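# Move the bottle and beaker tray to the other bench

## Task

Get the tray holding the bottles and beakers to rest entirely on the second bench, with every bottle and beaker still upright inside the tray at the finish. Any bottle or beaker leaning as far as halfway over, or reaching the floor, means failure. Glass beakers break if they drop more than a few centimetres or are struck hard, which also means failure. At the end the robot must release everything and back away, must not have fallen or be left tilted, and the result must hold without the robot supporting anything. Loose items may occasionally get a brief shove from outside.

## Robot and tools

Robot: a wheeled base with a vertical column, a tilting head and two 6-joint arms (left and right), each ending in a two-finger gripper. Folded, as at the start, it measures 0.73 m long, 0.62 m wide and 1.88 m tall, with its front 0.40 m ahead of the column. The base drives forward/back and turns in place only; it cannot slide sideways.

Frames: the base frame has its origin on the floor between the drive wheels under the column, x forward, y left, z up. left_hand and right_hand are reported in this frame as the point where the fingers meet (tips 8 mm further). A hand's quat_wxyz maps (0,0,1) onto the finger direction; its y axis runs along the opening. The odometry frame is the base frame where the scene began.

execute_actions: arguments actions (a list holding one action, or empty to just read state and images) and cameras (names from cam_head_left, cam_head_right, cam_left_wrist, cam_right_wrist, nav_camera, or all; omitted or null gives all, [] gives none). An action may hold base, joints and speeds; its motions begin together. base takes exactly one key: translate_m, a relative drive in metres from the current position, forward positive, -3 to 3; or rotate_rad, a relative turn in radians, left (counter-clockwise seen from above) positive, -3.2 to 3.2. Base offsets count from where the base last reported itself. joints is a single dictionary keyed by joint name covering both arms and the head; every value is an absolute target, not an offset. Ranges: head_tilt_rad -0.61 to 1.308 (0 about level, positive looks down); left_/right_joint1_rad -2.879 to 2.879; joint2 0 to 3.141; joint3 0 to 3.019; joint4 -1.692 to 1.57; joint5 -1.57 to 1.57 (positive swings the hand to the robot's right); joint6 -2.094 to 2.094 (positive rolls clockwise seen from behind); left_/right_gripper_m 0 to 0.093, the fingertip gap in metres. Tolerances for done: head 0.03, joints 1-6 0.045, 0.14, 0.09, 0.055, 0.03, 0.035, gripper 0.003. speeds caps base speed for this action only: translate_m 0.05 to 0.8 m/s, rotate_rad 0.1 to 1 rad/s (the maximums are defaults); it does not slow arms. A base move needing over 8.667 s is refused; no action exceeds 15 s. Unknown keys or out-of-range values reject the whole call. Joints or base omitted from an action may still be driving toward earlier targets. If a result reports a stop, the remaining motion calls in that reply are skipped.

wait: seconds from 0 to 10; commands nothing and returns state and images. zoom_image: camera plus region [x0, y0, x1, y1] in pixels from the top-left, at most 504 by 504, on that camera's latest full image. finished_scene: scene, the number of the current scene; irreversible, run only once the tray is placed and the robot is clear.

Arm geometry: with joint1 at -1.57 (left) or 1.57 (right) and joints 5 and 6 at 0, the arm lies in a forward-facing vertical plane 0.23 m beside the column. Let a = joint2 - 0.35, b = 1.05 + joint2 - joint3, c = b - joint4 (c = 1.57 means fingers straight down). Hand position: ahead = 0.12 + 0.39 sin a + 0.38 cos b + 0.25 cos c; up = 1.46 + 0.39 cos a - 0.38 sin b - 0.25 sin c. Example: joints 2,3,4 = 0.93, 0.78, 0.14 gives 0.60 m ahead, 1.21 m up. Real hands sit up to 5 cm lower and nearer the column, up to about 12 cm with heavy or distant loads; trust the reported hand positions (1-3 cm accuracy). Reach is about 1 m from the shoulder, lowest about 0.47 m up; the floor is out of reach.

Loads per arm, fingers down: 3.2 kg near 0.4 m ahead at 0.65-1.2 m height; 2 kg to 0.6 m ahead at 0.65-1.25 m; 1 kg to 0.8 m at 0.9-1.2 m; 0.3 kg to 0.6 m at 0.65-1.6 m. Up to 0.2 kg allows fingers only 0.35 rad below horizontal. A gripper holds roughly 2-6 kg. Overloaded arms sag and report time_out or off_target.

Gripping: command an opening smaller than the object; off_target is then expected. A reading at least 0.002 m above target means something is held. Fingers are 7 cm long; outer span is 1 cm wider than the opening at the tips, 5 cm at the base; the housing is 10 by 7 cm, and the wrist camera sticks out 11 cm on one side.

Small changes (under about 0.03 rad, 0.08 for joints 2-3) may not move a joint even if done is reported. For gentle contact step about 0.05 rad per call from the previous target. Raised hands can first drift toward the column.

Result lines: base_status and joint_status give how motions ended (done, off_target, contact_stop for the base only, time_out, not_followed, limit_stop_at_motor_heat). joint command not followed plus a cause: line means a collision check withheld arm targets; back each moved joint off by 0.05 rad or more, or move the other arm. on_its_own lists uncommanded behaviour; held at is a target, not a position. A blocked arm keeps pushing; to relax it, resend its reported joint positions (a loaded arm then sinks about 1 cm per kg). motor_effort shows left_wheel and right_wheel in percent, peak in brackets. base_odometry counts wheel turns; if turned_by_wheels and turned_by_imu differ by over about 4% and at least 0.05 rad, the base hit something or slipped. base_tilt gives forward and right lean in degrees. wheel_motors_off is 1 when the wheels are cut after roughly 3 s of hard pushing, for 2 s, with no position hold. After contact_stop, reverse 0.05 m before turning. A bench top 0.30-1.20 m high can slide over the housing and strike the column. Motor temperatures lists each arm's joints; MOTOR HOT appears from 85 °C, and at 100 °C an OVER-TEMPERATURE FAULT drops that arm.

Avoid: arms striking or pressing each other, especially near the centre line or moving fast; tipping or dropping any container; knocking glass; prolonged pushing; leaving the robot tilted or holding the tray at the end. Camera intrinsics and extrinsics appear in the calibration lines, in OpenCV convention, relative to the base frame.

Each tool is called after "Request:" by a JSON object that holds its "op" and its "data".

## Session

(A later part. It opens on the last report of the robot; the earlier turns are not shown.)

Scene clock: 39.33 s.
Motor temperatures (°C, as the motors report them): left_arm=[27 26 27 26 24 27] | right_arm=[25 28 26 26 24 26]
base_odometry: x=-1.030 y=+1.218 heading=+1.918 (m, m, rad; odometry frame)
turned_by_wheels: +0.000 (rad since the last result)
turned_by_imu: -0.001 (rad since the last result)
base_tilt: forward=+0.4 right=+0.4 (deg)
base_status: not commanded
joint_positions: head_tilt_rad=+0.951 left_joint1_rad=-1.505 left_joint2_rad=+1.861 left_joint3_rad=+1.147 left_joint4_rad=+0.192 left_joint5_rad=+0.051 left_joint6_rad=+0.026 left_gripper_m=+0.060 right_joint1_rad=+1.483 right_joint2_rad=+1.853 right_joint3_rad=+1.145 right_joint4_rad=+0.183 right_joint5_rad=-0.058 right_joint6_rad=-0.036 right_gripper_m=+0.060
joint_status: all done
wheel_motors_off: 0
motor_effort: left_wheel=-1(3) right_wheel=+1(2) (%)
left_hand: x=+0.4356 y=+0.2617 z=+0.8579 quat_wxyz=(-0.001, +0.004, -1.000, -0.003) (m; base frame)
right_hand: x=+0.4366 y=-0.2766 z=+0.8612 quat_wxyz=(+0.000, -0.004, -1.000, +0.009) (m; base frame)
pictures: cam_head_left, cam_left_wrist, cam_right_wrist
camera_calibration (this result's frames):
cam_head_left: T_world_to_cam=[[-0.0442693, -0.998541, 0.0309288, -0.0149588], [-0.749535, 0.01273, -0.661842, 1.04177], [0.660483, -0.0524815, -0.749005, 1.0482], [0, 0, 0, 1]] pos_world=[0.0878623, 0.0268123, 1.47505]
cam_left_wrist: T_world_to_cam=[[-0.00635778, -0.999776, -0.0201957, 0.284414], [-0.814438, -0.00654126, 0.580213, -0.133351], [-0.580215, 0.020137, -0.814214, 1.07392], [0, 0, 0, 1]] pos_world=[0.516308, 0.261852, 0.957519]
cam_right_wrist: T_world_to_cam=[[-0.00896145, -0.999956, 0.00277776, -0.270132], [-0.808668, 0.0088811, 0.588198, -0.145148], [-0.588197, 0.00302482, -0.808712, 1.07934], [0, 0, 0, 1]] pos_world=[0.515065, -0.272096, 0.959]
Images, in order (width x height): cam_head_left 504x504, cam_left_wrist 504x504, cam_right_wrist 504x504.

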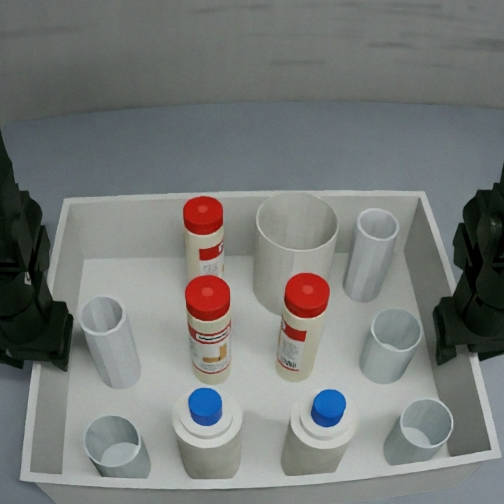

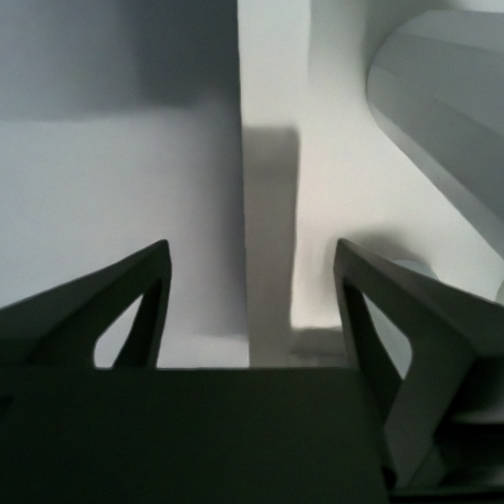

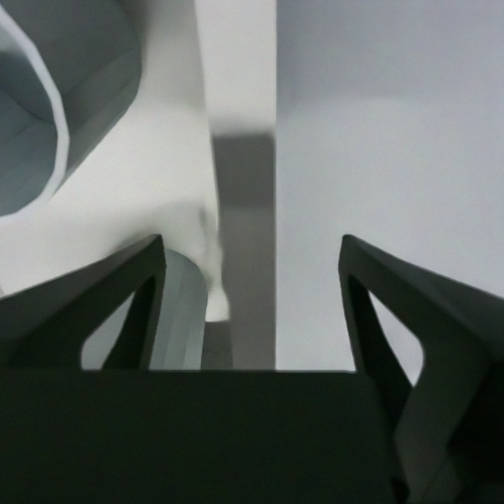

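Request:
{"op": "execute_actions", "data": {"actions": [{"joints":{"left_joint2_rad":1.93,"left_joint3_rad":1.215,"right_joint2_rad":1.93,"right_joint3_rad":1.215}}], "cameras": ["cam_head_left","cam_head_right","cam_left_wrist","cam_right_wrist"]}}

Scene clock: 40.53 s.
Motor temperatures (°C, as the motors report them): left_arm=[27 26 27 26 24 27] | right_arm=[25 28 26 26 24 26]
base_odometry: x=-1.030 y=+1.218 heading=+1.918 (m, m, rad; odometry frame)
turned_by_wheels: +0.000 (rad since the last result)
turned_by_imu: +0.000 (rad since the last result)
base_tilt: forward=+0.4 right=+0.5 (deg)
base_status: not commanded
joint_positions: head_tilt_rad=+0.951 left_joint1_rad=-1.505 left_joint2_rad=+1.923 left_joint3_rad=+1.215 left_joint4_rad=+0.192 left_joint5_rad=+0.051 left_joint6_rad=+0.026 left_gripper_m=+0.060 right_joint1_rad=+1.483 right_joint2_rad=+1.918 right_joint3_rad=+1.219 right_joint4_rad=+0.183 right_joint5_rad=-0.058 right_joint6_rad=-0.036 right_gripper_m=+0.060
joint_status: all done
wheel_motors_off: 0
motor_effort: left_wheel=-1(1) right_wheel=+2(3) (%)
left_hand: x=+0.4395 y=+0.2632 z=+0.8335 quat_wxyz=(-0.004, +0.003, -1.000, -0.003) (m; base frame)
right_hand: x=+0.4430 y=-0.2788 z=+0.8358 quat_wxyz=(-0.004, -0.004, -1.000, +0.009) (m; base frame)
pictures: cam_head_left, cam_head_right, cam_left_wrist, cam_right_wrist
camera_calibration (this result's frames):
cam_head_left: T_world_to_cam=[[-0.0442693, -0.998541, 0.0309288, -0.0149588], [-0.749535, 0.01273, -0.661842, 1.04177], [0.660483, -0.0524815, -0.749005, 1.0482], [0, 0, 0, 1]] pos_world=[0.0878623, 0.0268123, 1.47505]
cam_head_right: T_world_to_cam=[[-0.0399461, -0.998536, 0.0364654, -0.0916937], [-0.759932, 0.00666474, -0.649969, 1.01984], [0.648774, -0.0536749, -0.759086, 1.06179], [0, 0, 0, 1]] pos_world=[0.0824822, -0.041365, 1.4722]
cam_left_wrist: T_world_to_cam=[[-0.00655359, -0.99977, -0.0204056, 0.285725], [-0.817521, -0.00639463, 0.575863, -0.111083], [-0.575862, 0.020456, -0.817291, 1.05685], [0, 0, 0, 1]] pos_world=[0.519661, 0.26333, 0.933555]
cam_right_wrist: T_world_to_cam=[[-0.00829218, -0.999961, 0.00310096, -0.272798], [-0.814005, 0.00855124, 0.580795, -0.116498], [-0.580799, 0.00229186, -0.814044, 1.0635], [0, 0, 0, 1]] pos_world=[0.520585, -0.274229, 0.93424]
Images, in order (width x height): cam_head_left 504x504, cam_head_right 504x504, cam_left_wrist 504x504, cam_right_wrist 504x504.

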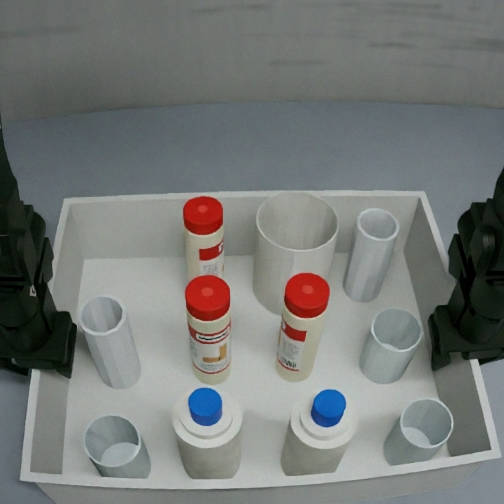

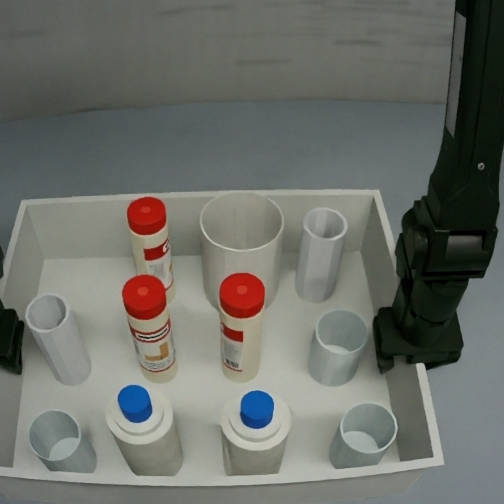

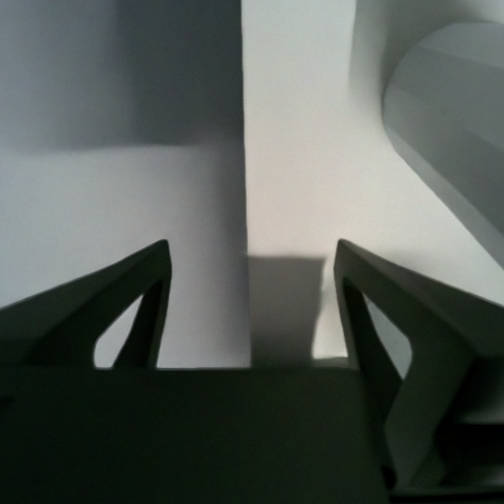

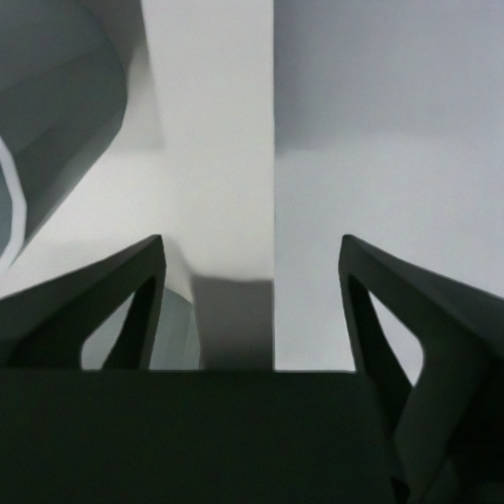

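Request:
{"op": "execute_actions", "data": {"actions": [{"joints":{"left_gripper_m":0.0,"right_gripper_m":0.0}}], "cameras": ["cam_head_left","cam_left_wrist","cam_right_wrist"]}}

Scene clock: 41.50 s.
Motor temperatures (°C, as the motors report them): left_arm=[27 26 27 26 24 27] | right_arm=[25 28 26 26 25 26]
base_odometry: x=-1.030 y=+1.218 heading=+1.918 (m, m, rad; odometry frame)
turned_by_wheels: +0.000 (rad since the last result)
turned_by_imu: +0.000 (rad since the last result)
base_tilt: forward=+0.4 right=+0.4 (deg)
base_status: not commanded
joint_positions: head_tilt_rad=+0.951 left_joint1_rad=-1.508 left_joint2_rad=+1.923 left_joint3_rad=+1.215 left_joint4_rad=+0.192 left_joint5_rad=+0.085 left_joint6_rad=+0.017 left_gripper_m=+0.007 right_joint1_rad=+1.479 right_joint2_rad=+1.919 right_joint3_rad=+1.219 right_joint4_rad=+0.183 right_joint5_rad=-0.101 right_joint6_rad=-0.071 right_gripper_m=+0.007
joint_status: left_gripper_m off_target (ended at +0.007, target +0.000); right_gripper_m off_target (ended at +0.007, target +0.000)
wheel_motors_off: 0
motor_effort: left_wheel=-1(1) right_wheel=+2(1) (%)
left_hand: x=+0.4402 y=+0.2551 z=+0.8334 quat_wxyz=(-0.005, +0.007, -1.000, +0.015) (m; base frame)
right_hand: x=+0.4425 y=-0.2742 z=+0.8357 quat_wxyz=(-0.005, +0.013, -1.000, -0.010) (m; base frame)
pictures: cam_head_left, cam_left_wrist, cam_right_wrist
camera_calibration (this result's frames):
cam_head_left: T_world_to_cam=[[-0.0442693, -0.998541, 0.0309287, -0.0149588], [-0.749535, 0.01273, -0.661843, 1.04177], [0.660483, -0.0524815, -0.749005, 1.0482], [0, 0, 0, 1]] pos_world=[0.0878623, 0.0268123, 1.47505]
cam_left_wrist: T_world_to_cam=[[-0.0000061122, -0.999856, 0.0169707, 0.24358], [-0.818545, 0.00975368, 0.57436, -0.112926], [-0.574442, -0.0138878, -0.818427, 1.06646], [0, 0, 0, 1]] pos_world=[0.520184, 0.259457, 0.933543]
cam_right_wrist: T_world_to_cam=[[0.0252024, -0.999021, -0.0363671, -0.249707], [-0.813922, -0.0416276, 0.579481, -0.129604], [-0.580428, 0.0149957, -0.814174, 1.0666], [0, 0, 0, 1]] pos_world=[0.519891, -0.270852, 0.934422]
Images, in order (width x height): cam_head_left 504x504, cam_left_wrist 504x504, cam_right_wrist 504x504.

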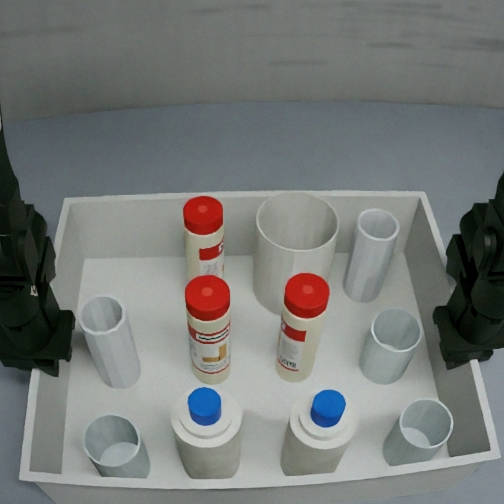

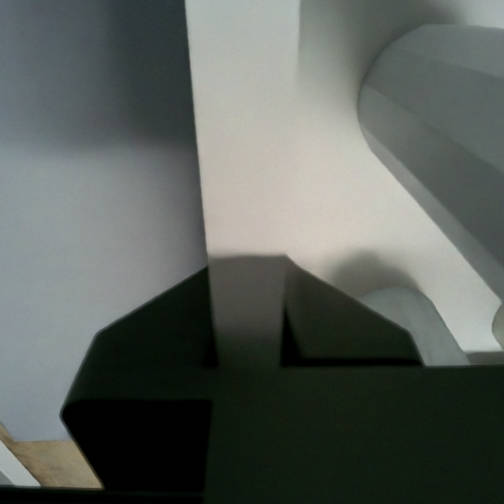

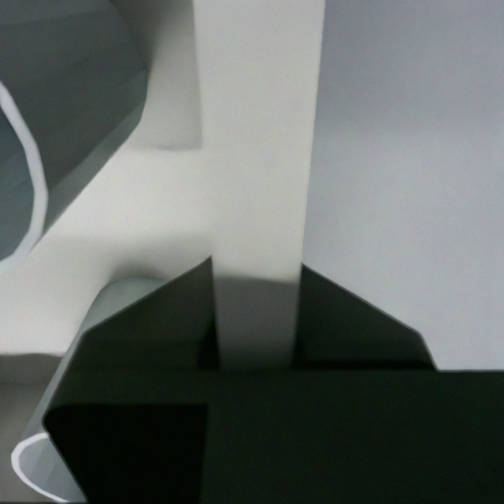

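Request:
{"op": "execute_actions", "data": {"actions": [{"joints":{"left_joint2_rad":1.83,"left_joint3_rad":1.125,"left_joint5_rad":0.085,"right_joint2_rad":1.83,"right_joint3_rad":1.125,"right_joint5_rad":-0.1}}], "cameras": ["cam_head_left","nav_camera","cam_right_wrist"]}}

Scene clock: 42.73 s.
Motor temperatures (°C, as the motors report them): left_arm=[27 26 27 26 25 27] | right_arm=[25 29 26 26 25 26]
base_odometry: x=-1.030 y=+1.218 heading=+1.918 (m, m, rad; odometry frame)
turned_by_wheels: +0.000 (rad since the last result)
turned_by_imu: +0.000 (rad since the last result)
base_tilt: forward=+0.4 right=+0.4 (deg)
base_status: not commanded
joint_positions: head_tilt_rad=+0.951 left_joint1_rad=-1.498 left_joint2_rad=+1.902 left_joint3_rad=+1.155 left_joint4_rad=+0.193 left_joint5_rad=+0.107 left_joint6_rad=+0.032 left_gripper_m=+0.006 right_joint1_rad=+1.475 right_joint2_rad=+1.904 right_joint3_rad=+1.151 right_joint4_rad=+0.195 right_joint5_rad=-0.127 right_joint6_rad=-0.068 right_gripper_m=+0.006
joint_status: all done
wheel_motors_off: 0
motor_effort: left_wheel=-2(3) right_wheel=+1(1) (%)
left_hand: x=+0.4163 y=+0.2569 z=+0.8452 quat_wxyz=(+0.014, +0.003, -1.000, +0.022) (m; base frame)
right_hand: x=+0.4123 y=-0.2702 z=+0.8458 quat_wxyz=(+0.015, +0.008, -1.000, -0.023) (m; base frame)
pictures: cam_head_left, cam_right_wrist, nav_camera
camera_calibration (this result's frames):
cam_head_left: T_world_to_cam=[[-0.0442693, -0.998541, 0.0309287, -0.0149588], [-0.749535, 0.01273, -0.661843, 1.04177], [0.660483, -0.0524815, -0.749005, 1.0482], [0, 0, 0, 1]] pos_world=[0.0878623, 0.0268123, 1.47505]
cam_right_wrist: T_world_to_cam=[[0.0153104, -0.997977, -0.0617021, -0.218815], [-0.790108, -0.0498937, 0.610934, -0.198554], [-0.612777, 0.0393976, -0.789274, 1.05607], [0, 0, 0, 1]] pos_world=[0.493607, -0.269886, 0.941331]
Images, in order (width x height): cam_head_left 504x504, cam_right_wrist 504x504, nav_camera 504x504.

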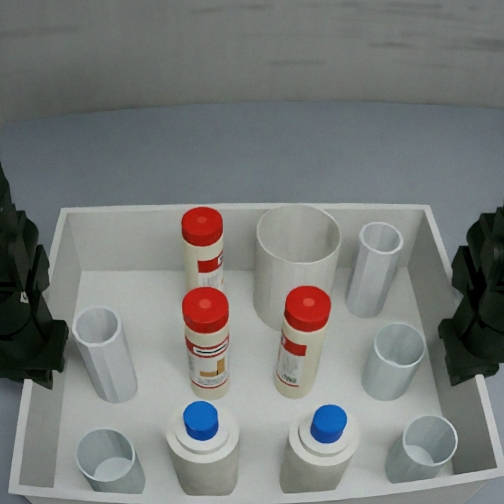

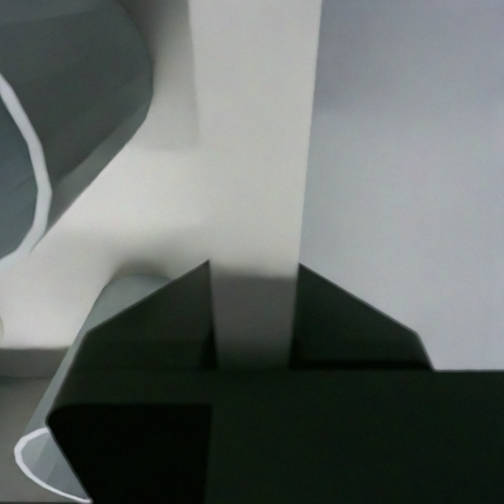

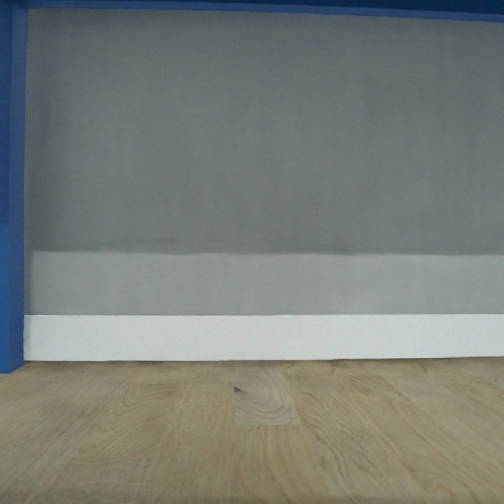

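Request:
{"op": "execute_actions", "data": {"actions": [{"joints":{"left_joint2_rad":1.76,"left_joint3_rad":1.1,"left_joint4_rad":0.17,"right_joint2_rad":1.76,"right_joint3_rad":1.1,"right_joint4_rad":0.17}}], "cameras": ["cam_head_left","cam_head_right"]}}

Scene clock: 44.13 s.
Motor temperatures (°C, as the motors report them): left_arm=[27 27 27 26 25 27] | right_arm=[25 29 26 26 25 26]
base_odometry: x=-1.030 y=+1.218 heading=+1.918 (m, m, rad; odometry frame)
turned_by_wheels: +0.000 (rad since the last result)
turned_by_imu: +0.000 (rad since the last result)
base_tilt: forward=+0.5 right=+0.4 (deg)
base_status: not commanded
joint_positions: head_tilt_rad=+0.951 left_joint1_rad=-1.495 left_joint2_rad=+1.821 left_joint3_rad=+1.127 left_joint4_rad=+0.170 left_joint5_rad=+0.105 left_joint6_rad=+0.036 left_gripper_m=+0.006 right_joint1_rad=+1.474 right_joint2_rad=+1.831 right_joint3_rad=+1.121 right_joint4_rad=+0.184 right_joint5_rad=-0.131 right_joint6_rad=-0.062 right_gripper_m=+0.006
joint_status: all done
wheel_motors_off: 0
motor_effort: left_wheel=-2(3) right_wheel=+1(2) (%)
left_hand: x=+0.4418 y=+0.2582 z=+0.8721 quat_wxyz=(-0.001, +0.001, -1.000, +0.020) (m; base frame)
right_hand: x=+0.4352 y=-0.2690 z=+0.8703 quat_wxyz=(-0.001, +0.007, -1.000, -0.024) (m; base frame)
pictures: cam_head_left, cam_head_right
camera_calibration (this result's frames):
cam_head_left: T_world_to_cam=[[-0.0442693, -0.998541, 0.0309288, -0.0149588], [-0.749535, 0.01273, -0.661842, 1.04177], [0.660483, -0.0524815, -0.749005, 1.0482], [0, 0, 0, 1]] pos_world=[0.0878623, 0.0268123, 1.47505]
cam_head_right: T_world_to_cam=[[-0.0399461, -0.998536, 0.0364654, -0.0916937], [-0.759932, 0.00666474, -0.649968, 1.01984], [0.648774, -0.0536749, -0.759086, 1.06179], [0, 0, 0, 1]] pos_world=[0.0824822, -0.041365, 1.4722]
Images, in order (width x height): cam_head_left 504x504, cam_head_right 504x504.

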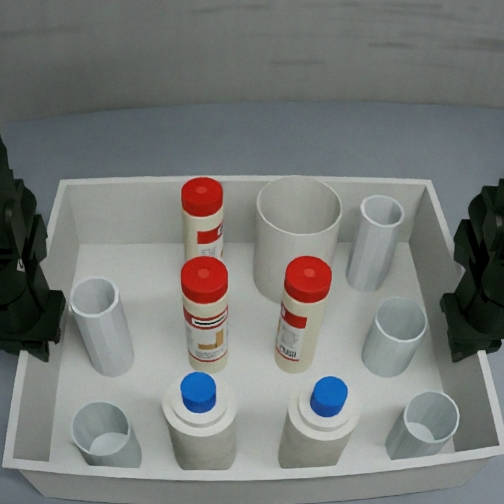

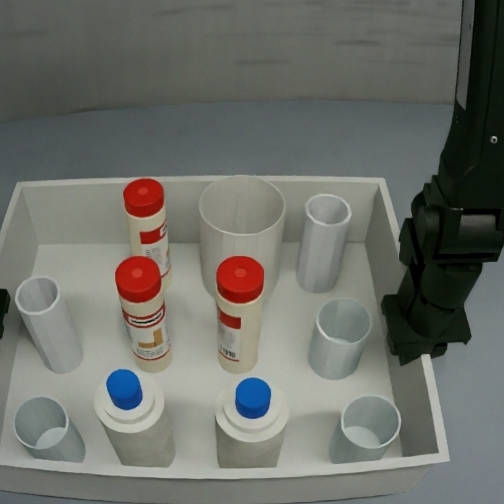

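Request:
{"op": "execute_actions", "data": {"actions": [{"joints":{"left_joint2_rad":1.69,"left_joint3_rad":1.06,"left_joint4_rad":0.135,"right_joint2_rad":1.69,"right_joint3_rad":1.06,"right_joint4_rad":0.145,"head_tilt_rad":1.05}}]}}

Scene clock: 45.23 s.
Motor temperatures (°C, as the motors report them): left_arm=[27 27 27 26 25 27] | right_arm=[25 29 26 26 25 26]
base_odometry: x=-1.030 y=+1.218 heading=+1.918 (m, m, rad; odometry frame)
turned_by_wheels: +0.000 (rad since the last result)
turned_by_imu: +0.000 (rad since the last result)
base_tilt: forward=+0.4 right=+0.5 (deg)
base_status: not commanded
joint_positions: head_tilt_rad=+1.049 left_joint1_rad=-1.493 left_joint2_rad=+1.761 left_joint3_rad=+1.083 left_joint4_rad=+0.138 left_joint5_rad=+0.105 left_joint6_rad=+0.040 left_gripper_m=+0.006 right_joint1_rad=+1.472 right_joint2_rad=+1.773 right_joint3_rad=+1.076 right_joint4_rad=+0.158 right_joint5_rad=-0.133 right_joint6_rad=-0.063 right_gripper_m=+0.006
joint_status: all done
wheel_motors_off: 0
motor_effort: left_wheel=-2(3) right_wheel=+1(2) (%)
left_hand: x=+0.4412 y=+0.2585 z=+0.8942 quat_wxyz=(+0.007, +0.000, -1.000, +0.019) (m; base frame)
right_hand: x=+0.4343 y=-0.2684 z=+0.8916 quat_wxyz=(+0.005, +0.006, -1.000, -0.024) (m; base frame)
pictures: cam_head_left, cam_head_right, cam_left_wrist, cam_right_wrist, nav_camera
camera_calibration (this result's frames):
cam_head_left: T_world_to_cam=[[-0.0410327, -0.998541, 0.0351095, -0.021559], [-0.810662, 0.01273, -0.585376, 0.927065], [0.584074, -0.0524815, -0.810002, 1.14595], [0, 0, 0, 1]] pos_world=[0.08133, 0.0268123, 1.47166]
cam_head_right: T_world_to_cam=[[-0.0361888, -0.998536, 0.0401968, -0.097628], [-0.819848, 0.00666474, -0.572542, 0.903596], [0.571436, -0.0536749, -0.81889, 1.15775], [0, 0, 0, 1]] pos_world=[0.0756961, -0.041365, 1.46934]
cam_left_wrist: T_world_to_cam=[[-0.0132813, -0.9996, 0.0249835, 0.244644], [-0.805421, 0.0255014, 0.592154, -0.172842], [-0.592554, -0.0122577, -0.805438, 1.11277], [0, 0, 0, 1]] pos_world=[0.523413, 0.262594, 0.992501]
cam_right_wrist: T_world_to_cam=[[0.0107898, -0.997902, -0.0638326, -0.210708], [-0.802089, -0.0467565, 0.595371, -0.189103], [-0.597106, 0.0447756, -0.800911, 1.11062], [0, 0, 0, 1]] pos_world=[0.513757, -0.268837, 0.988648]
Images, in order (width x height): cam_head_left 504x504, cam_head_right 504x504, cam_left_wrist 504x504, cam_right_wrist 504x504, nav_camera 504x504.

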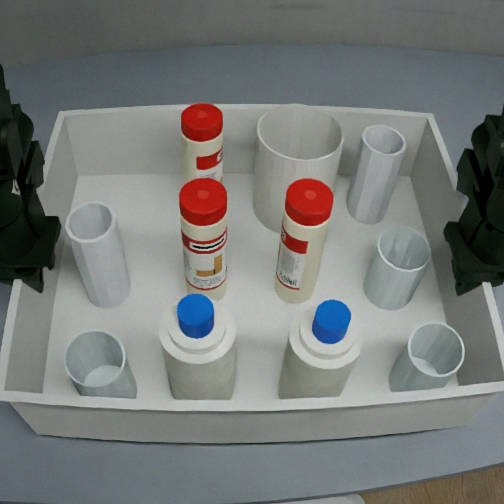

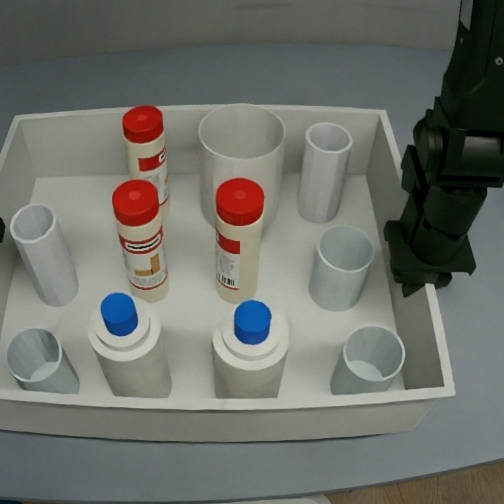

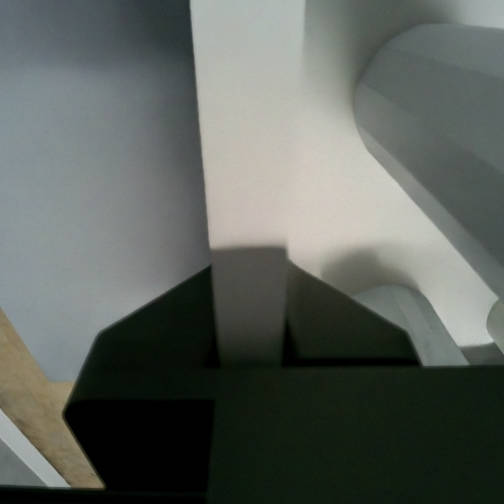

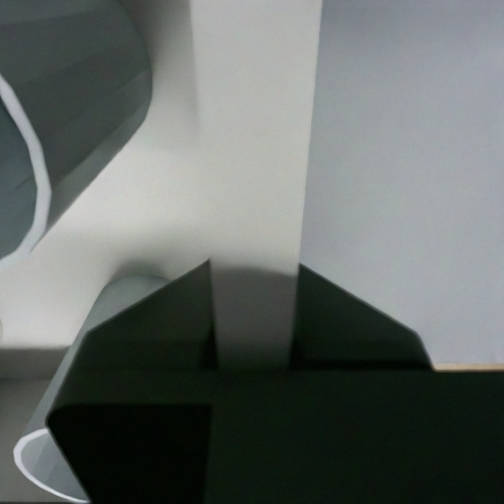

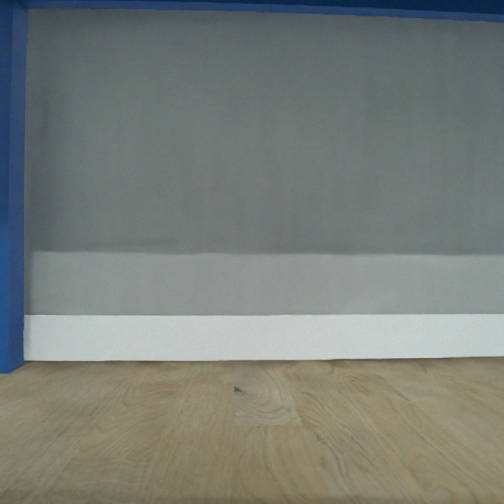

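Request:
{"op": "execute_actions", "data": {"actions": [{"base":{"translate_m":-0.75},"speeds":{"translate_m":0.2}}]}}

Scene clock: 50.17 s.
Motor temperatures (°C, as the motors report them): left_arm=[27 28 27 26 25 27] | right_arm=[25 30 26 26 26 26]
base_odometry: x=-0.775 y=+0.513 heading=+1.917 (m, m, rad; odometry frame)
turned_by_wheels: +0.000 (rad since the last result)
turned_by_imu: -0.001 (rad since the last result)
base_tilt: forward=+0.4 right=+0.4 (deg)
base_status: done
joint_positions: head_tilt_rad=+1.050 left_joint1_rad=-1.492 left_joint2_rad=+1.754 left_joint3_rad=+1.075 left_joint4_rad=+0.136 left_joint5_rad=+0.105 left_joint6_rad=+0.039 left_gripper_m=+0.006 right_joint1_rad=+1.472 right_joint2_rad=+1.768 right_joint3_rad=+1.072 right_joint4_rad=+0.155 right_joint5_rad=-0.134 right_joint6_rad=-0.065 right_gripper_m=+0.006
joint_status: not commanded
wheel_motors_off: 0
motor_effort: left_wheel=-2(43) right_wheel=-1(35) (%)
left_hand: x=+0.4391 y=+0.2588 z=+0.8968 quat_wxyz=(+0.008, +0.001, -1.000, +0.019) (m; base frame)
right_hand: x=+0.4339 y=-0.2683 z=+0.8937 quat_wxyz=(+0.006, +0.007, -1.000, -0.025) (m; base frame)
pictures: cam_head_left, cam_head_right, cam_left_wrist, cam_right_wrist, nav_camera
camera_calibration (this result's frames):
cam_head_left: T_world_to_cam=[[-0.0409982, -0.998541, 0.0351498, -0.0216227], [-0.811237, 0.01273, -0.584579, 0.925867], [0.583278, -0.0524815, -0.810575, 1.14688], [0, 0, 0, 1]] pos_world=[0.0812628, 0.0268123, 1.47163]
cam_head_right: T_world_to_cam=[[-0.0361493, -0.998536, 0.0402324, -0.0976847], [-0.820411, 0.00666474, -0.571736, 0.902383], [0.570631, -0.0536749, -0.819451, 1.15866], [0, 0, 0, 1]] pos_world=[0.0756267, -0.041365, 1.46932]
cam_left_wrist: T_world_to_cam=[[-0.0114385, -0.999635, 0.0244832, 0.244448], [-0.803407, 0.0237649, 0.594956, -0.17905], [-0.59532, -0.0128645, -0.803385, 1.11317], [0, 0, 0, 1]] pos_world=[0.521638, 0.262934, 0.994846]
cam_right_wrist: T_world_to_cam=[[0.0122089, -0.997825, -0.0647803, -0.210176], [-0.800975, -0.0485407, 0.596727, -0.192817], [-0.598573, 0.044602, -0.799825, 1.11173], [0, 0, 0, 1]] pos_world=[0.513578, -0.268664, 0.990635]
Images, in order (width x height): cam_head_left 504x504, cam_head_right 504x504, cam_left_wrist 504x504, cam_right_wrist 504x504, nav_camera 504x504.

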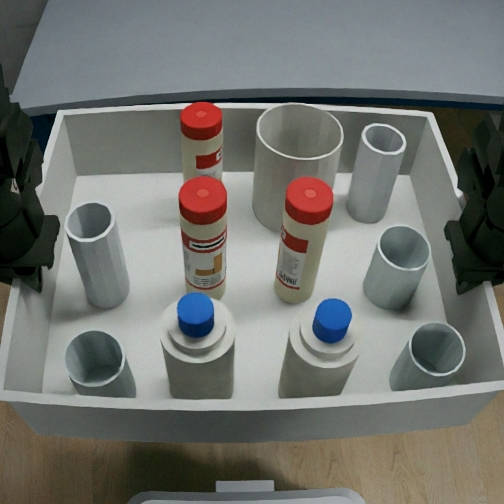

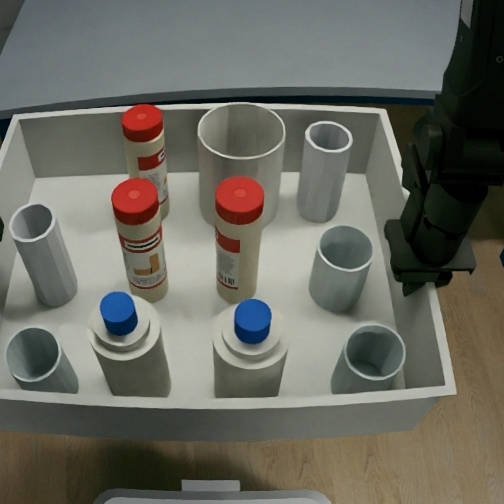

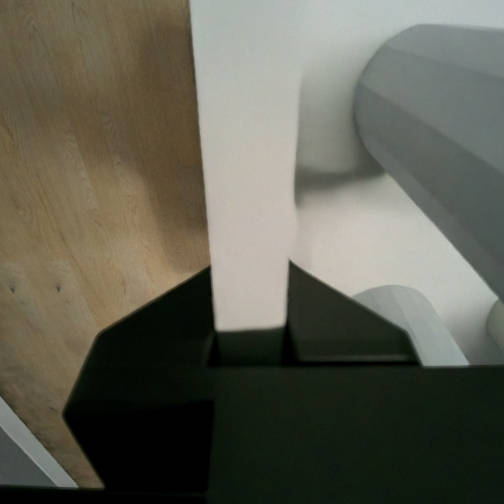

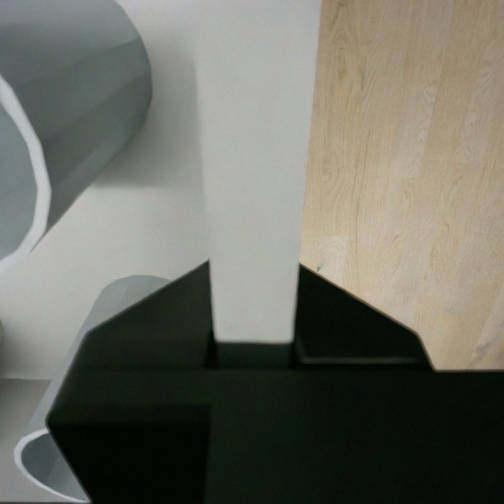

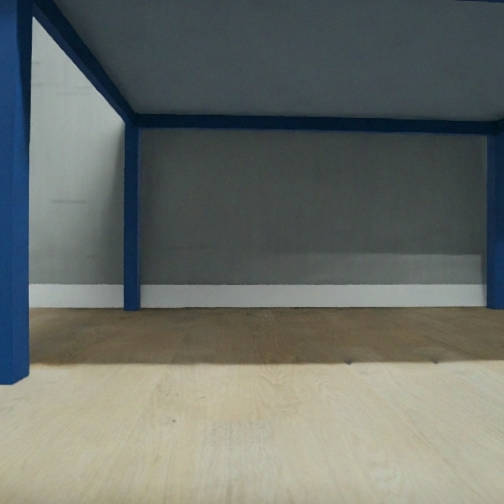

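Request:
{"op": "execute_actions", "data": {"actions": [{"base":{"rotate_rad":-2.82},"speeds":{"rotate_rad":0.4},"joints":{"head_tilt_rad":0.5}}], "cameras": ["cam_head_left","nav_camera"]}}

Scene clock: 58.73 s.
Motor temperatures (°C, as the motors report them): left_arm=[27 29 27 26 26 27] | right_arm=[25 31 26 26 27 26]
base_odometry: x=-0.775 y=+0.513 heading=-0.902 (m, m, rad; odometry frame)
turned_by_wheels: -2.819 (rad since the last result)
turned_by_imu: -2.800 (rad since the last result)
base_tilt: forward=+0.4 right=+0.4 (deg)
base_status: done
joint_positions: head_tilt_rad=+0.518 left_joint1_rad=-1.494 left_joint2_rad=+1.754 left_joint3_rad=+1.075 left_joint4_rad=+0.136 left_joint5_rad=+0.106 left_joint6_rad=+0.037 left_gripper_m=+0.006 right_joint1_rad=+1.469 right_joint2_rad=+1.768 right_joint3_rad=+1.073 right_joint4_rad=+0.155 right_joint5_rad=-0.136 right_joint6_rad=-0.067 right_gripper_m=+0.006
joint_status: all done
wheel_motors_off: 0
motor_effort: left_wheel=+6(48) right_wheel=-5(46) (%)
left_hand: x=+0.4391 y=+0.2571 z=+0.8967 quat_wxyz=(+0.008, +0.001, -1.000, +0.020) (m; base frame)
right_hand: x=+0.4346 y=-0.2699 z=+0.8937 quat_wxyz=(+0.006, +0.007, -1.000, -0.024) (m; base frame)
pictures: cam_head_left, nav_camera
camera_calibration (this result's frames):
cam_head_left: T_world_to_cam=[[-0.0531615, -0.998541, 0.00949785, 0.0184894], [-0.402632, 0.01273, -0.915273, 1.41471], [0.913817, -0.0524815, -0.402722, 0.502255], [0, 0, 0, 1]] pos_world=[0.11162, 0.0268123, 1.49694]
Images, in order (width x height): cam_head_left 504x504, nav_camera 504x504.

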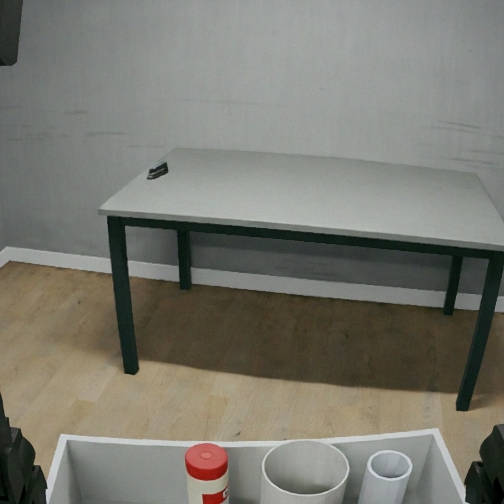

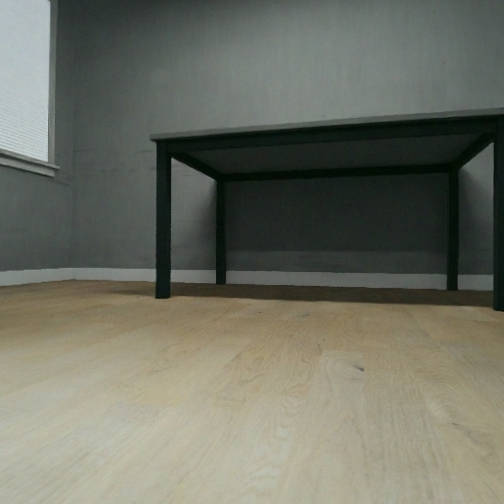

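Request:
{"op": "execute_actions", "data": {"actions": [{"base":{"rotate_rad":0.07},"speeds":{"rotate_rad":0.3}}], "cameras": []}}

Request:
{"op": "execute_actions", "data": {"actions": [{"base":{"translate_m":0.97},"speeds":{"translate_m":0.3}}], "cameras": []}}

Request:
{"op": "execute_actions", "data": {"actions": [{"base":{"rotate_rad":-0.37},"speeds":{"rotate_rad":0.3}}], "cameras": ["cam_head_left","nav_camera","cam_left_wrist"]}}

Scene clock: 60.43 s.
Motor temperatures (°C, as the motors report them): left_arm=[27 29 27 26 26 27] | right_arm=[25 31 26 26 27 26]
base_odometry: x=-0.775 y=+0.513 heading=-0.833 (m, m, rad; odometry frame)
turned_by_wheels: +0.069 (rad since the last result)
turned_by_imu: +0.069 (rad since the last result)
base_tilt: forward=+0.4 right=+0.4 (deg)
base_status: done
joint_positions: head_tilt_rad=+0.518 left_joint1_rad=-1.486 left_joint2_rad=+1.754 left_joint3_rad=+1.075 left_joint4_rad=+0.136 left_joint5_rad=+0.111 left_joint6_rad=+0.039 left_gripper_m=+0.006 right_joint1_rad=+1.478 right_joint2_rad=+1.768 right_joint3_rad=+1.073 right_joint4_rad=+0.155 right_joint5_rad=-0.131 right_joint6_rad=-0.064 right_gripper_m=+0.006
joint_status: not commanded
wheel_motors_off: 0
motor_effort: left_wheel=-6(22) right_wheel=+6(21) (%)
left_hand: x=+0.4390 y=+0.2622 z=+0.8970 quat_wxyz=(+0.008, +0.003, -1.000, +0.019) (m; base frame)
right_hand: x=+0.4347 y=-0.2651 z=+0.8934 quat_wxyz=(+0.006, +0.008, -1.000, -0.025) (m; base frame)
pictures: none
No camera images: the call's "cameras" was empty. Leave "cameras" out to get every camera's image.

Scene clock: 64.90 s.
Motor temperatures (°C, as the motors report them): left_arm=[27 30 27 26 26 27] | right_arm=[25 31 26 26 27 26]
base_odometry: x=-0.123 y=-0.205 heading=-0.834 (m, m, rad; odometry frame)
turned_by_wheels: -0.002 (rad since the last result)
turned_by_imu: -0.004 (rad since the last result)
base_tilt: forward=+0.5 right=+0.4 (deg)
base_status: done
joint_positions: head_tilt_rad=+0.518 left_joint1_rad=-1.486 left_joint2_rad=+1.752 left_joint3_rad=+1.080 left_joint4_rad=+0.138 left_joint5_rad=+0.110 left_joint6_rad=+0.038 left_gripper_m=+0.006 right_joint1_rad=+1.477 right_joint2_rad=+1.767 right_joint3_rad=+1.079 right_joint4_rad=+0.153 right_joint5_rad=-0.133 right_joint6_rad=-0.065 right_gripper_m=+0.006
joint_status: not commanded
wheel_motors_off: 0
motor_effort: left_wheel=-2(57) right_wheel=+1(62) (%)
left_hand: x=+0.4436 y=+0.2622 z=+0.8974 quat_wxyz=(+0.004, +0.003, -1.000, +0.019) (m; base frame)
right_hand: x=+0.4386 y=-0.2652 z=+0.8931 quat_wxyz=(+0.003, +0.008, -1.000, -0.026) (m; base frame)
pictures: none
No camera images: the call's "cameras" was empty. Leave "cameras" out to get every camera's image.

Scene clock: 67.00 s.
Motor temperatures (°C, as the motors report them): left_arm=[27 30 27 26 26 27] | right_arm=[25 32 26 26 27 26]
base_odometry: x=-0.123 y=-0.206 heading=-1.203 (m, m, rad; odometry frame)
turned_by_wheels: -0.369 (rad since the last result)
turned_by_imu: -0.365 (rad since the last result)
base_tilt: forward=+0.4 right=+0.4 (deg)
base_status: done
joint_positions: head_tilt_rad=+0.518 left_joint1_rad=-1.494 left_joint2_rad=+1.752 left_joint3_rad=+1.080 left_joint4_rad=+0.138 left_joint5_rad=+0.106 left_joint6_rad=+0.037 left_gripper_m=+0.006 right_joint1_rad=+1.470 right_joint2_rad=+1.767 right_joint3_rad=+1.079 right_joint4_rad=+0.153 right_joint5_rad=-0.137 right_joint6_rad=-0.066 right_gripper_m=+0.006
joint_status: not commanded
wheel_motors_off: 0
motor_effort: left_wheel=+4(40) right_wheel=-4(44) (%)
left_hand: x=+0.4438 y=+0.2576 z=+0.8972 quat_wxyz=(+0.004, +0.001, -1.000, +0.020) (m; base frame)
right_hand: x=+0.4385 y=-0.2694 z=+0.8934 quat_wxyz=(+0.003, +0.007, -1.000, -0.025) (m; base frame)
pictures: cam_head_left, cam_left_wrist, nav_camera
camera_calibration (this result's frames):
cam_head_left: T_world_to_cam=[[-0.053167, -0.998541, 0.00946751, 0.0185364], [-0.40211, 0.01273, -0.915503, 1.41503], [0.914046, -0.0524815, -0.4022, 0.50144], [0, 0, 0, 1]] pos_world=[0.111645, 0.0268123, 1.49697]
cam_left_wrist: T_world_to_cam=[[-0.0108748, -0.999601, 0.0260683, 0.24163], [-0.808332, 0.0241343, 0.588232, -0.167359], [-0.588627, -0.014675, -0.808272, 1.11812], [0, 0, 0, 1]] pos_world=[0.525499, 0.261981, 0.995888]
Images, in order (width x height): cam_head_left 504x504, cam_left_wrist 504x504, nav_camera 504x504.

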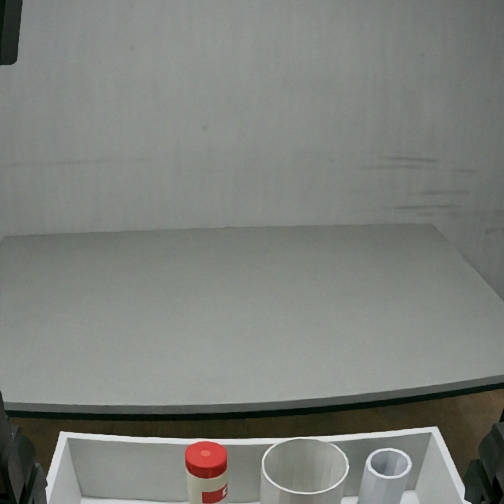

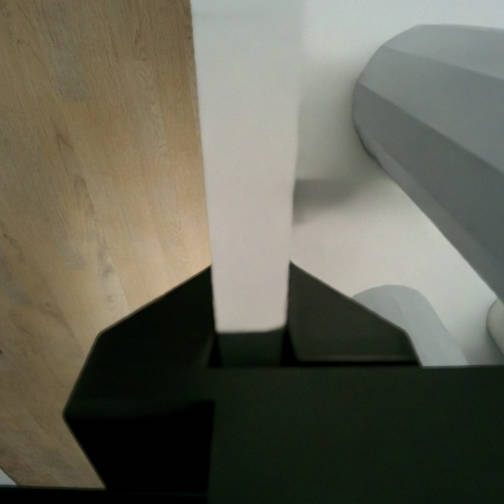

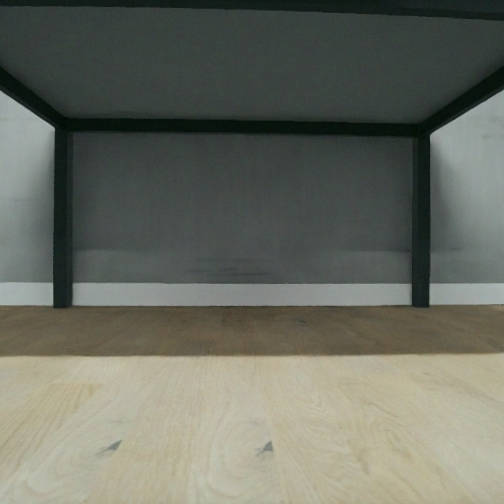

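Request:
{"op": "execute_actions", "data": {"actions": [{"base":{"translate_m":0.25},"speeds":{"translate_m":0.25},"joints":{"head_tilt_rad":0.8}}], "cameras": ["cam_head_left","nav_camera","cam_left_wrist","cam_right_wrist"]}}

Scene clock: 69.27 s.
Motor temperatures (°C, as the motors report them): left_arm=[27 30 28 26 26 27] | right_arm=[25 32 26 26 27 26]
base_odometry: x=-0.033 y=-0.439 heading=-1.204 (m, m, rad; odometry frame)
turned_by_wheels: -0.001 (rad since the last result)
turned_by_imu: -0.002 (rad since the last result)
base_tilt: forward=+0.4 right=+0.5 (deg)
base_status: done
joint_positions: head_tilt_rad=+0.802 left_joint1_rad=-1.494 left_joint2_rad=+1.751 left_joint3_rad=+1.080 left_joint4_rad=+0.139 left_joint5_rad=+0.106 left_joint6_rad=+0.035 left_gripper_m=+0.006 right_joint1_rad=+1.470 right_joint2_rad=+1.767 right_joint3_rad=+1.080 right_joint4_rad=+0.153 right_joint5_rad=-0.136 right_joint6_rad=-0.067 right_gripper_m=+0.006
joint_status: all done
wheel_motors_off: 0
motor_effort: left_wheel=-1(65) right_wheel=+2(48) (%)
left_hand: x=+0.4450 y=+0.2579 z=+0.8974 quat_wxyz=(+0.003, +0.002, -1.000, +0.020) (m; base frame)
right_hand: x=+0.4396 y=-0.2693 z=+0.8936 quat_wxyz=(+0.002, +0.008, -1.000, -0.025) (m; base frame)
pictures: cam_head_left, cam_left_wrist, cam_right_wrist, nav_camera
camera_calibration (this result's frames):
cam_head_left: T_world_to_cam=[[-0.0483788, -0.998541, 0.023997, -0.00407837], [-0.642705, 0.01273, -0.766008, 1.19684], [0.764584, -0.0524815, -0.642383, 0.878796], [0, 0, 0, 1]] pos_world=[0.097105, 0.0268123, 1.48141]
cam_left_wrist: T_world_to_cam=[[-0.00905893, -0.999632, 0.0255782, 0.241569], [-0.810118, 0.0223318, 0.585841, -0.163057], [-0.586197, -0.0154142, -0.810022, 1.11971], [0, 0, 0, 1]] pos_world=[0.526466, 0.262381, 0.99634]
cam_right_wrist: T_world_to_cam=[[0.0149841, -0.997783, -0.064849, -0.212393], [-0.805944, -0.0504387, 0.58984, -0.180393], [-0.591803, 0.0434265, -0.804912, 1.11633], [0, 0, 0, 1]] pos_world=[0.518442, -0.269499, 0.991175]
Images, in order (width x height): cam_head_left 504x504, cam_left_wrist 504x504, cam_right_wrist 504x504, nav_camera 504x504.

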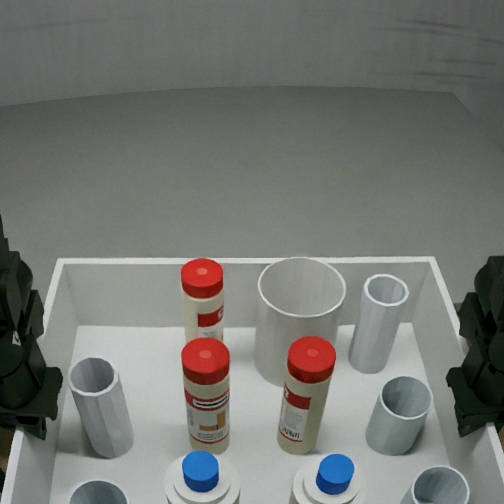

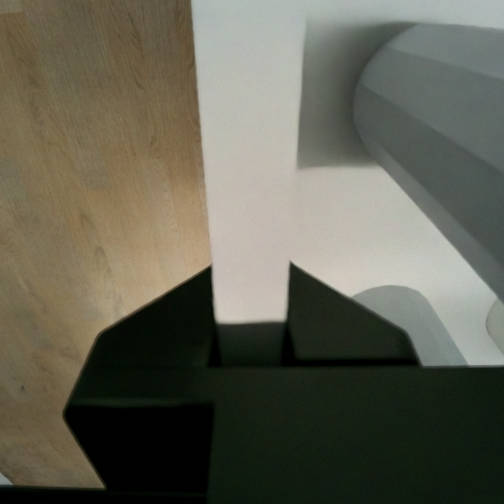

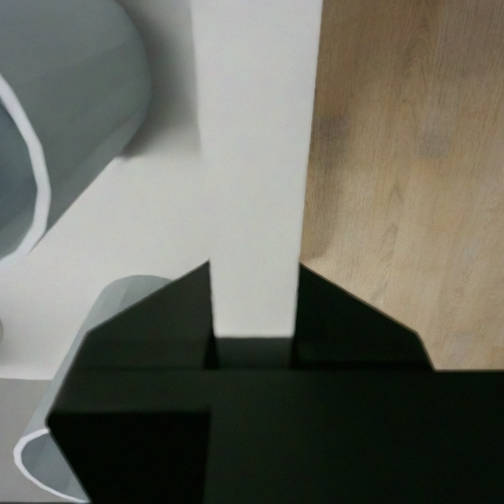

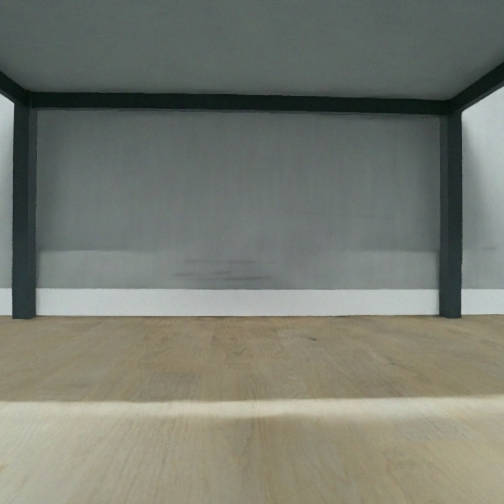

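Request:
{"op": "execute_actions", "data": {"actions": [{"base":{"translate_m":0.3},"speeds":{"translate_m":0.12}}], "cameras": ["cam_head_left","nav_camera","cam_left_wrist","cam_right_wrist"]}}

Scene clock: 73.07 s.
Motor temperatures (°C, as the motors report them): left_arm=[27 30 28 26 26 27] | right_arm=[25 32 26 26 28 26]
base_odometry: x=+0.074 y=-0.719 heading=-1.204 (m, m, rad; odometry frame)
turned_by_wheels: -0.001 (rad since the last result)
turned_by_imu: -0.002 (rad since the last result)
base_tilt: forward=+0.4 right=+0.4 (deg)
base_status: done
joint_positions: head_tilt_rad=+0.803 left_joint1_rad=-1.494 left_joint2_rad=+1.751 left_joint3_rad=+1.080 left_joint4_rad=+0.139 left_joint5_rad=+0.106 left_joint6_rad=+0.035 left_gripper_m=+0.006 right_joint1_rad=+1.471 right_joint2_rad=+1.765 right_joint3_rad=+1.079 right_joint4_rad=+0.153 right_joint5_rad=-0.136 right_joint6_rad=-0.066 right_gripper_m=+0.006
joint_status: not commanded
wheel_motors_off: 0
motor_effort: left_wheel=-1(41) right_wheel=+2(36) (%)
left_hand: x=+0.4448 y=+0.2579 z=+0.8975 quat_wxyz=(+0.003, +0.002, -1.000, +0.020) (m; base frame)
right_hand: x=+0.4393 y=-0.2691 z=+0.8940 quat_wxyz=(+0.002, +0.008, -1.000, -0.025) (m; base frame)
pictures: cam_head_left, cam_left_wrist, cam_right_wrist, nav_camera
camera_calibration (this result's frames):
cam_head_left: T_world_to_cam=[[-0.0483611, -0.998541, 0.0240326, -0.00413415], [-0.64327, 0.01273, -0.765534, 1.19614], [0.764111, -0.0524815, -0.642947, 0.879687], [0, 0, 0, 1]] pos_world=[0.0970618, 0.0268123, 1.48138]
cam_left_wrist: T_world_to_cam=[[-0.00940514, -0.999628, 0.0255983, 0.241676], [-0.809896, 0.0226297, 0.586137, -0.163807], [-0.586498, -0.0152193, -0.809807, 1.11959], [0, 0, 0, 1]] pos_world=[0.526242, 0.262332, 0.996477]
cam_right_wrist: T_world_to_cam=[[0.0147369, -0.997788, -0.064822, -0.212033], [-0.805708, -0.0502413, 0.590178, -0.181231], [-0.592129, 0.0435302, -0.804666, 1.11645], [0, 0, 0, 1]] pos_world=[0.518186, -0.269269, 0.991581]
Images, in order (width x height): cam_head_left 504x504, cam_left_wrist 504x504, cam_right_wrist 504x504, nav_camera 504x504.

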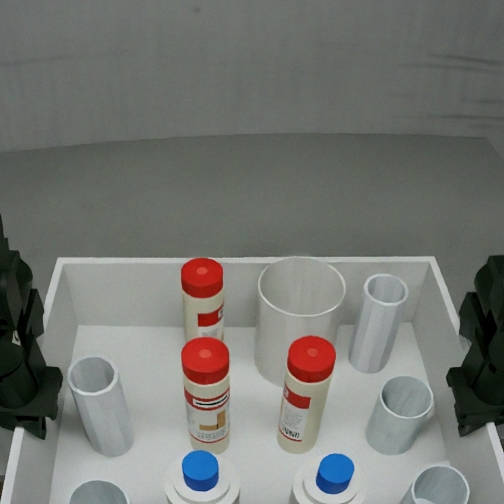

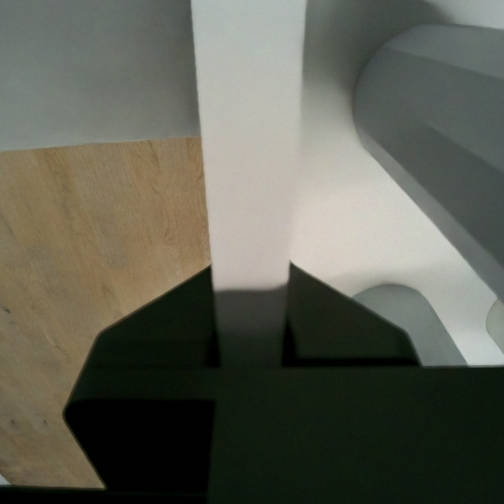

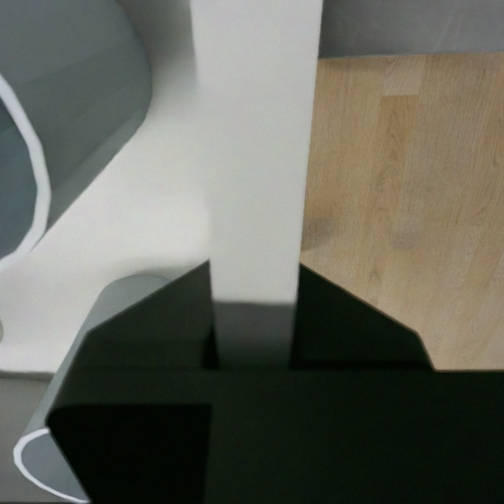

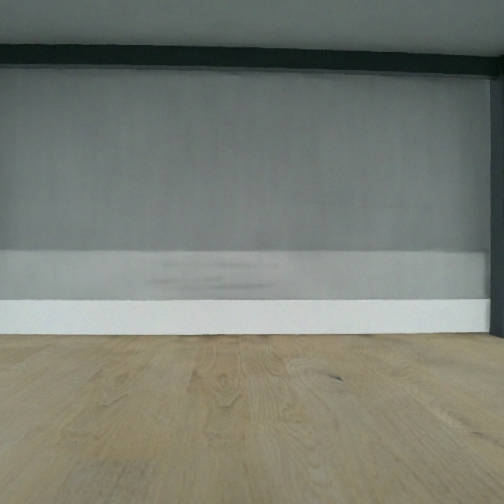

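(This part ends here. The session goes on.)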